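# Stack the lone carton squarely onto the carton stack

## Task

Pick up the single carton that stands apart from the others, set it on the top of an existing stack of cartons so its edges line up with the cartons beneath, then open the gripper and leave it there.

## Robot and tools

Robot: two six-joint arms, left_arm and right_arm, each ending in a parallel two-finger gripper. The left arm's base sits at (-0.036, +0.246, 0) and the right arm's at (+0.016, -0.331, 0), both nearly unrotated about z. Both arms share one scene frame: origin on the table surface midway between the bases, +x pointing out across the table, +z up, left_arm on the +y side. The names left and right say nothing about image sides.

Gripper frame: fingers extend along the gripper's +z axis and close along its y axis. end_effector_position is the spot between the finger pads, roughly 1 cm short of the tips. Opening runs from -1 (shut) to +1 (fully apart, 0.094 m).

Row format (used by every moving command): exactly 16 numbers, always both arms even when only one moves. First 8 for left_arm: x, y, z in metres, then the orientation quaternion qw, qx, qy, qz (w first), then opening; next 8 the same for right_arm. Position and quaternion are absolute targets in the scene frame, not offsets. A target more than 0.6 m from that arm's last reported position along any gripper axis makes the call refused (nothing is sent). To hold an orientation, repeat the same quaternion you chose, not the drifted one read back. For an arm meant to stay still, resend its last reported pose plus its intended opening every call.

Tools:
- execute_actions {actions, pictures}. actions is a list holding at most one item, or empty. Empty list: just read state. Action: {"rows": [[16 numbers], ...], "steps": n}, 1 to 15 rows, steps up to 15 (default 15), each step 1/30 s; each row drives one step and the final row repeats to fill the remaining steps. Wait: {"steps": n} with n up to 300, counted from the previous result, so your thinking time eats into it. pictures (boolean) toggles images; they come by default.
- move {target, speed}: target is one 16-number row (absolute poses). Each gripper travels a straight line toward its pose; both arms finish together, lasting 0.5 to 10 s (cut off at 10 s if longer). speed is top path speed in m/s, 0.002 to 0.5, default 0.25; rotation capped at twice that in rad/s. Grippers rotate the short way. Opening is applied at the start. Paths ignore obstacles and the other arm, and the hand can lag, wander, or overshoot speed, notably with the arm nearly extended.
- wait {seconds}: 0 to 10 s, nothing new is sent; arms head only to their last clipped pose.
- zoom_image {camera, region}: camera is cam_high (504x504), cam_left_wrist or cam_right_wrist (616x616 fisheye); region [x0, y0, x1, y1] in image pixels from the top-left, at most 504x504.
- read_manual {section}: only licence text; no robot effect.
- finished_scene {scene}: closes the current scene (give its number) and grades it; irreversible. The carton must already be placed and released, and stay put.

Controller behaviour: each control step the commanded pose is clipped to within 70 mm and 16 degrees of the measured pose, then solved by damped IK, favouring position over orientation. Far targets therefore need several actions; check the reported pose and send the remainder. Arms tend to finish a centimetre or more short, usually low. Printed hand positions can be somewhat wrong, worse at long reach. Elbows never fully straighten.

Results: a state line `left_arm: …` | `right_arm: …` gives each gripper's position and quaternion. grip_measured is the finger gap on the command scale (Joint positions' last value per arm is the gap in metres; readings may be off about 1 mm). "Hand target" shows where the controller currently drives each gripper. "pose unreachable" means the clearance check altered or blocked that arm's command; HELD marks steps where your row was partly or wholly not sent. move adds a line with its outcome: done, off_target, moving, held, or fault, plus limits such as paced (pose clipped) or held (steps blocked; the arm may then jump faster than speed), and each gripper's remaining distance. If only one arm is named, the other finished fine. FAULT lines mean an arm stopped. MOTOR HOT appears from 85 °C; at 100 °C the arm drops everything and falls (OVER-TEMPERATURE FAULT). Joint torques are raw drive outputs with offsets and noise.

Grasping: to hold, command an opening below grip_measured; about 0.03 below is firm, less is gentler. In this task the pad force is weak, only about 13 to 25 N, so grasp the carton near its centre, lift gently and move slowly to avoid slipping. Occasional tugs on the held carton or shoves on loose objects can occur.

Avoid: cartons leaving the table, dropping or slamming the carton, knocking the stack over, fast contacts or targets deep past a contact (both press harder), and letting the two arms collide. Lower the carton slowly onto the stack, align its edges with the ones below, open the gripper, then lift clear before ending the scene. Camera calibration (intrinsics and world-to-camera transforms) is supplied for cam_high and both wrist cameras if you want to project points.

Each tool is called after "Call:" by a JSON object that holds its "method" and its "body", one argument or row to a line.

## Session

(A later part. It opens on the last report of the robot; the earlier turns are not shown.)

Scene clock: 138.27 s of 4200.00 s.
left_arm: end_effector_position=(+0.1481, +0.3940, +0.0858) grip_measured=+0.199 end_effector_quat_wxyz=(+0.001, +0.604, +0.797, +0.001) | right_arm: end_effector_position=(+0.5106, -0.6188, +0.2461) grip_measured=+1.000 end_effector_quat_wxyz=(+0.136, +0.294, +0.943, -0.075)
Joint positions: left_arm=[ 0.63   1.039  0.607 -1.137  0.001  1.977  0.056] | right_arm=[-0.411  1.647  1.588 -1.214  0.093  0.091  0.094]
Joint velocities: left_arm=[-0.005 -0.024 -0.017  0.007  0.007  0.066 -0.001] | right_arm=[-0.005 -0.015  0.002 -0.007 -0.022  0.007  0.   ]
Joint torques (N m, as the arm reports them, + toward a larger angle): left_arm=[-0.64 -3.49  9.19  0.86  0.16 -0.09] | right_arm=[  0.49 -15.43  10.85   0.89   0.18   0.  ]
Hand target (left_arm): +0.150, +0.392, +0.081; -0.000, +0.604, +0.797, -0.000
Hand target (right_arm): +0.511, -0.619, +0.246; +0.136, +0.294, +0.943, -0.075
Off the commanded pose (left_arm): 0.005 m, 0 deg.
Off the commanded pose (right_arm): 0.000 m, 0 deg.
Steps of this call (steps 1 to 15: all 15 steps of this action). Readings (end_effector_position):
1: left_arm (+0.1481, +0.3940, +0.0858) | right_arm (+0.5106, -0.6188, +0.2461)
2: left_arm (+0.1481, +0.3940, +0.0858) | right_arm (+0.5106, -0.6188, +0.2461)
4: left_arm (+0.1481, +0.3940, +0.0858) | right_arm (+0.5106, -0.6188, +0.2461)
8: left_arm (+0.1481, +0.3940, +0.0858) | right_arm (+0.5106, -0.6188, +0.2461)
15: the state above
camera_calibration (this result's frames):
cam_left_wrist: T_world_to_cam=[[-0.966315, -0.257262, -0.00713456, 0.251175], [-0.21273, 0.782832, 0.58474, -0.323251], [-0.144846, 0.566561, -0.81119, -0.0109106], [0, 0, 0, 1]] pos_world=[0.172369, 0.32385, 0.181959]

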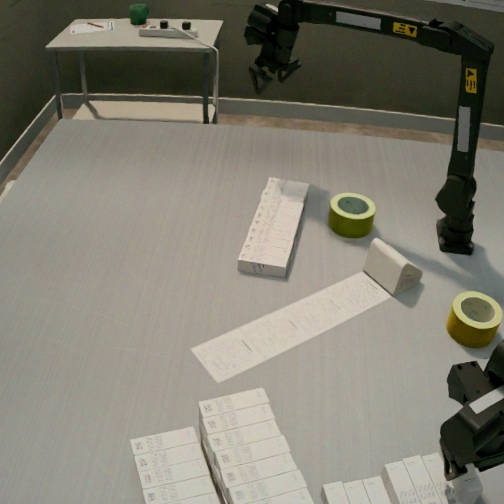

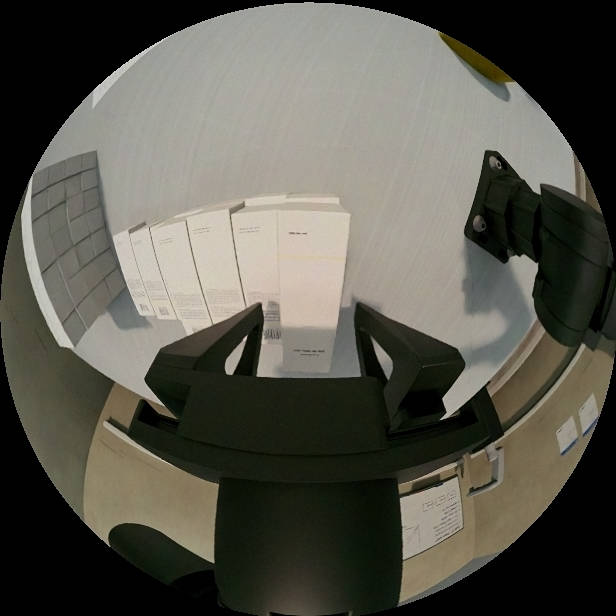

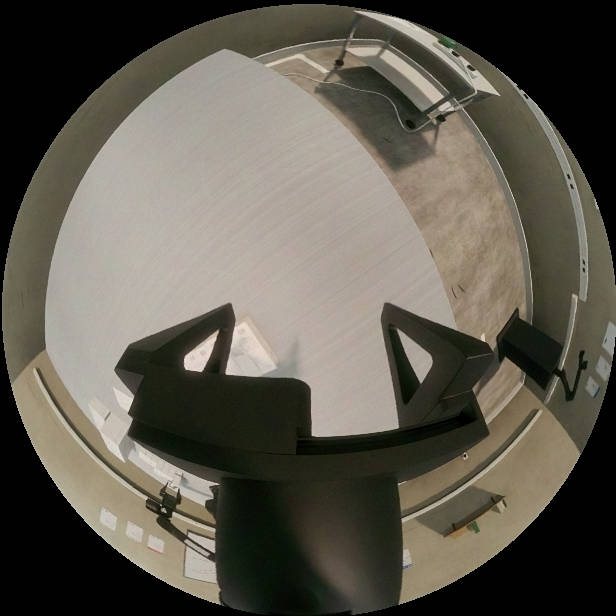

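Call:
{"method": "move", "body": {
  "target": [0.153,0.397,0.15,0,0.604,0.797,0,0.55,0.5106,-0.6188,0.2461,0.136,0.294,0.943,-0.075,1],
  "speed": 0.15
}}

Call:
{"method": "move", "body": {
  "target": [0.155,0.425,0.21,0,0.604,0.797,0,0.55,0.5106,-0.6188,0.2461,0.136,0.294,0.943,-0.075,1],
  "speed": 0.25
}}

Call:
{"method": "zoom_image", "body": {
  "camera": "cam_left_wrist",
  "region": [200, 130, 420, 320]
}}

Scene clock: 142.83 s of 4200.00 s.
left_arm: end_effector_position=(+0.1469, +0.3930, +0.1364) grip_measured=+0.549 end_effector_quat_wxyz=(-0.002, +0.604, +0.797, -0.010) | right_arm: end_effector_position=(+0.5106, -0.6188, +0.2461) grip_measured=+1.000 end_effector_quat_wxyz=(+0.136, +0.294, +0.943, -0.075)
Joint positions: left_arm=[ 0.63   0.992  0.72  -1.32   0.001  1.977  0.073] | right_arm=[-0.411  1.647  1.588 -1.214  0.093  0.091  0.094]
Joint velocities: left_arm=[-0.005 -0.005 -0.002 -0.027  0.022  0.007  0.   ] | right_arm=[-0.015 -0.005  0.012 -0.017  0.037  0.037  0.   ]
Joint torques (N m, as the arm reports them, + toward a larger angle): left_arm=[ 0.03 -3.76 13.31 -0.26  0.16 -0.01] | right_arm=[  0.54 -15.26  10.82   0.93   0.18   0.01]
Hand target (left_arm): +0.154, +0.398, +0.150; +0.000, +0.604, +0.797, +0.000
Hand target (right_arm): +0.511, -0.619, +0.246; +0.136, +0.294, +0.943, -0.075
Off the commanded pose (left_arm): 0.015 m, 1 deg.
Off the commanded pose (right_arm): 0.000 m, 0 deg.
After step 90, 0.73 s passed at rest.
move: off_target (left_arm)
camera_calibration (this result's frames):
cam_left_wrist: T_world_to_cam=[[-0.966248, -0.257207, 0.0144755, 0.247109], [-0.202037, 0.791455, 0.57687, -0.356246], [-0.159832, 0.554475, -0.816707, 0.0382758], [0, 0, 0, 1]] pos_world=[0.172911, 0.324288, 0.233191]

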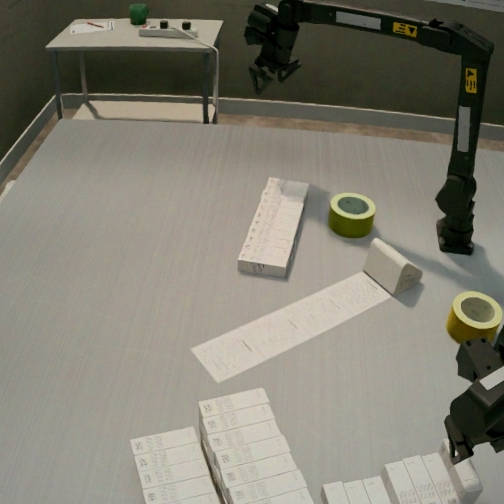

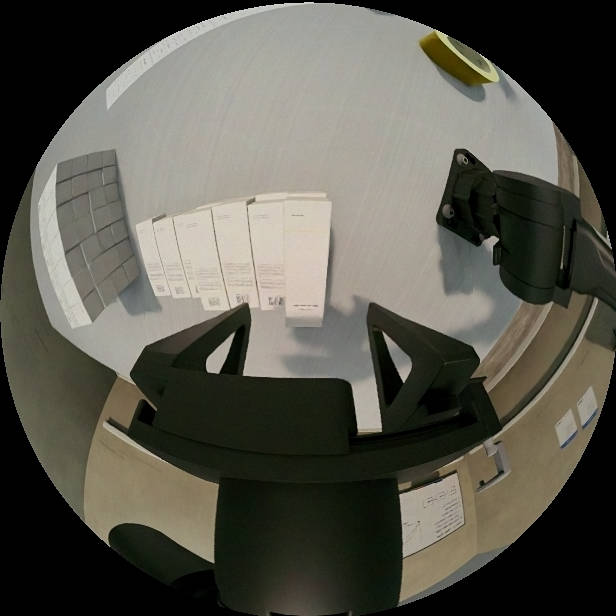

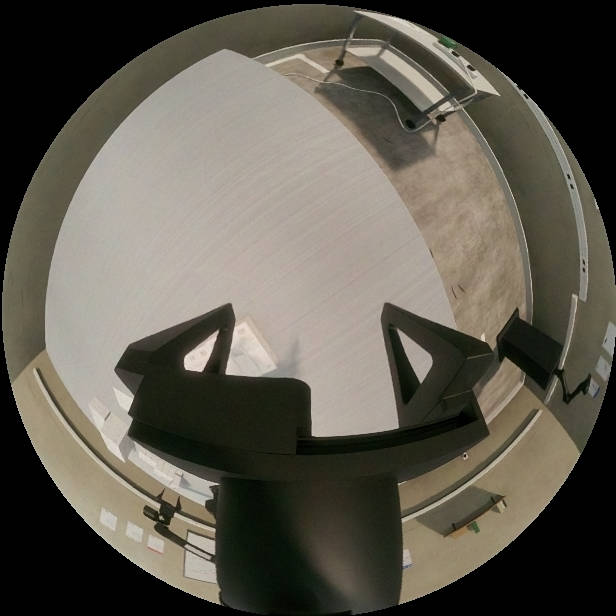

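Scene clock: 143.73 s of 4200.00 s.
left_arm: end_effector_position=(+0.1536, +0.4192, +0.2005) grip_measured=+0.549 end_effector_quat_wxyz=(-0.000, +0.604, +0.797, -0.002) | right_arm: end_effector_position=(+0.5106, -0.6188, +0.2461) grip_measured=+1.000 end_effector_quat_wxyz=(+0.136, +0.294, +0.943, -0.075)
Joint positions: left_arm=[ 0.693  1.009  0.902 -1.467  0.     2.038  0.073] | right_arm=[-0.411  1.647  1.588 -1.214  0.093  0.091  0.094]
Joint velocities: left_arm=[-0.015 -0.005 -0.012 -0.002 -0.066  0.081  0.001] | right_arm=[ 0.005 -0.005 -0.007 -0.022 -0.022 -0.007  0.   ]
Joint torques (N m, as the arm reports them, + toward a larger angle): left_arm=[ 1.14 -3.67 13.46 -0.18  0.18  0.16] | right_arm=[  0.5  -15.23  10.91   0.92   0.17   0.  ]
Hand target (left_arm): +0.156, +0.426, +0.209; +0.000, +0.604, +0.797, +0.000
Hand target (right_arm): +0.511, -0.619, +0.246; +0.136, +0.294, +0.943, -0.075
Off the commanded pose (left_arm): 0.011 m, 0 deg.
Off the commanded pose (right_arm): 0.000 m, 0 deg.
move: off_target (left_arm)
camera_calibration (this result's frames):
cam_left_wrist: T_world_to_cam=[[-0.965942, -0.258751, -0.00218982, 0.263359], [-0.211435, 0.784374, 0.58314, -0.409471], [-0.14917, 0.563742, -0.812369, 0.0707765], [0, 0, 0, 1]] pos_world=[0.178371, 0.349423, 0.296852]

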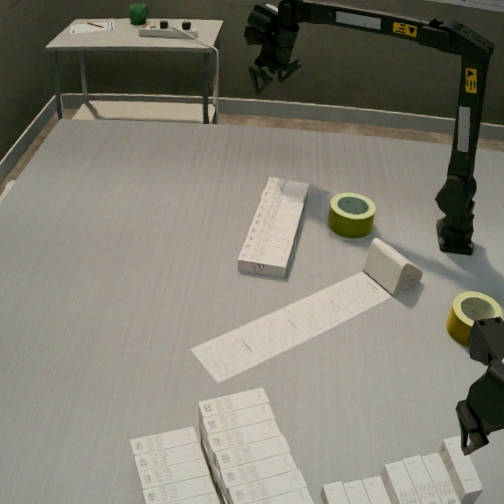

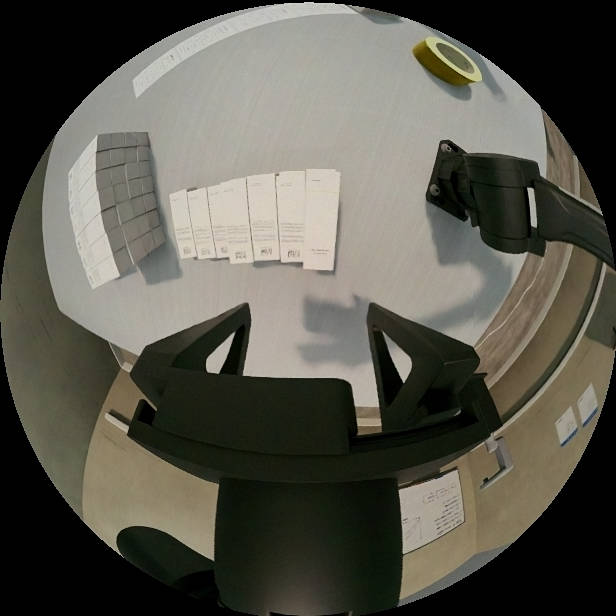

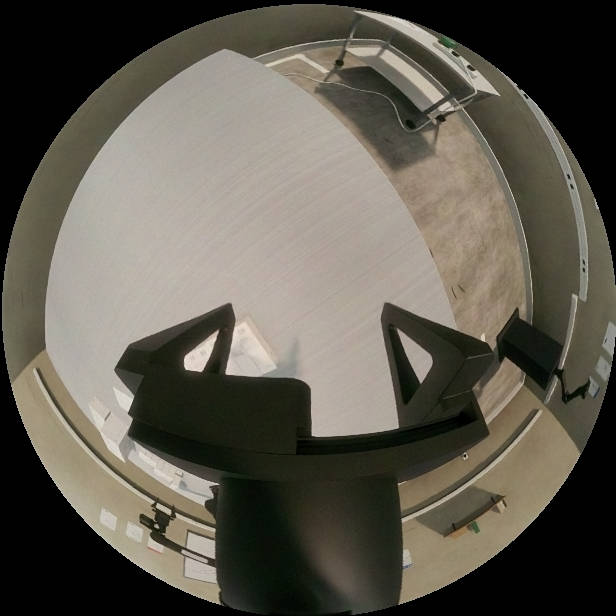

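Region (200, 130, 420, 320) of cam_left_wrist's 616x616 image, scaled by 2.291, with more detail than that image has; it fills the top 435 rows of this view, and the rest is white.

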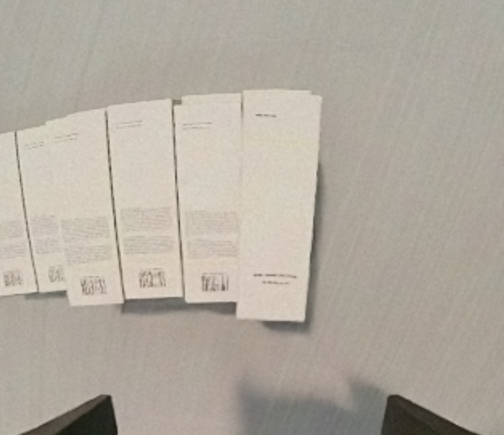

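Call:
{"method": "finished_scene", "body": {
  "scene": 1
}}

The scene is finished: the task was done.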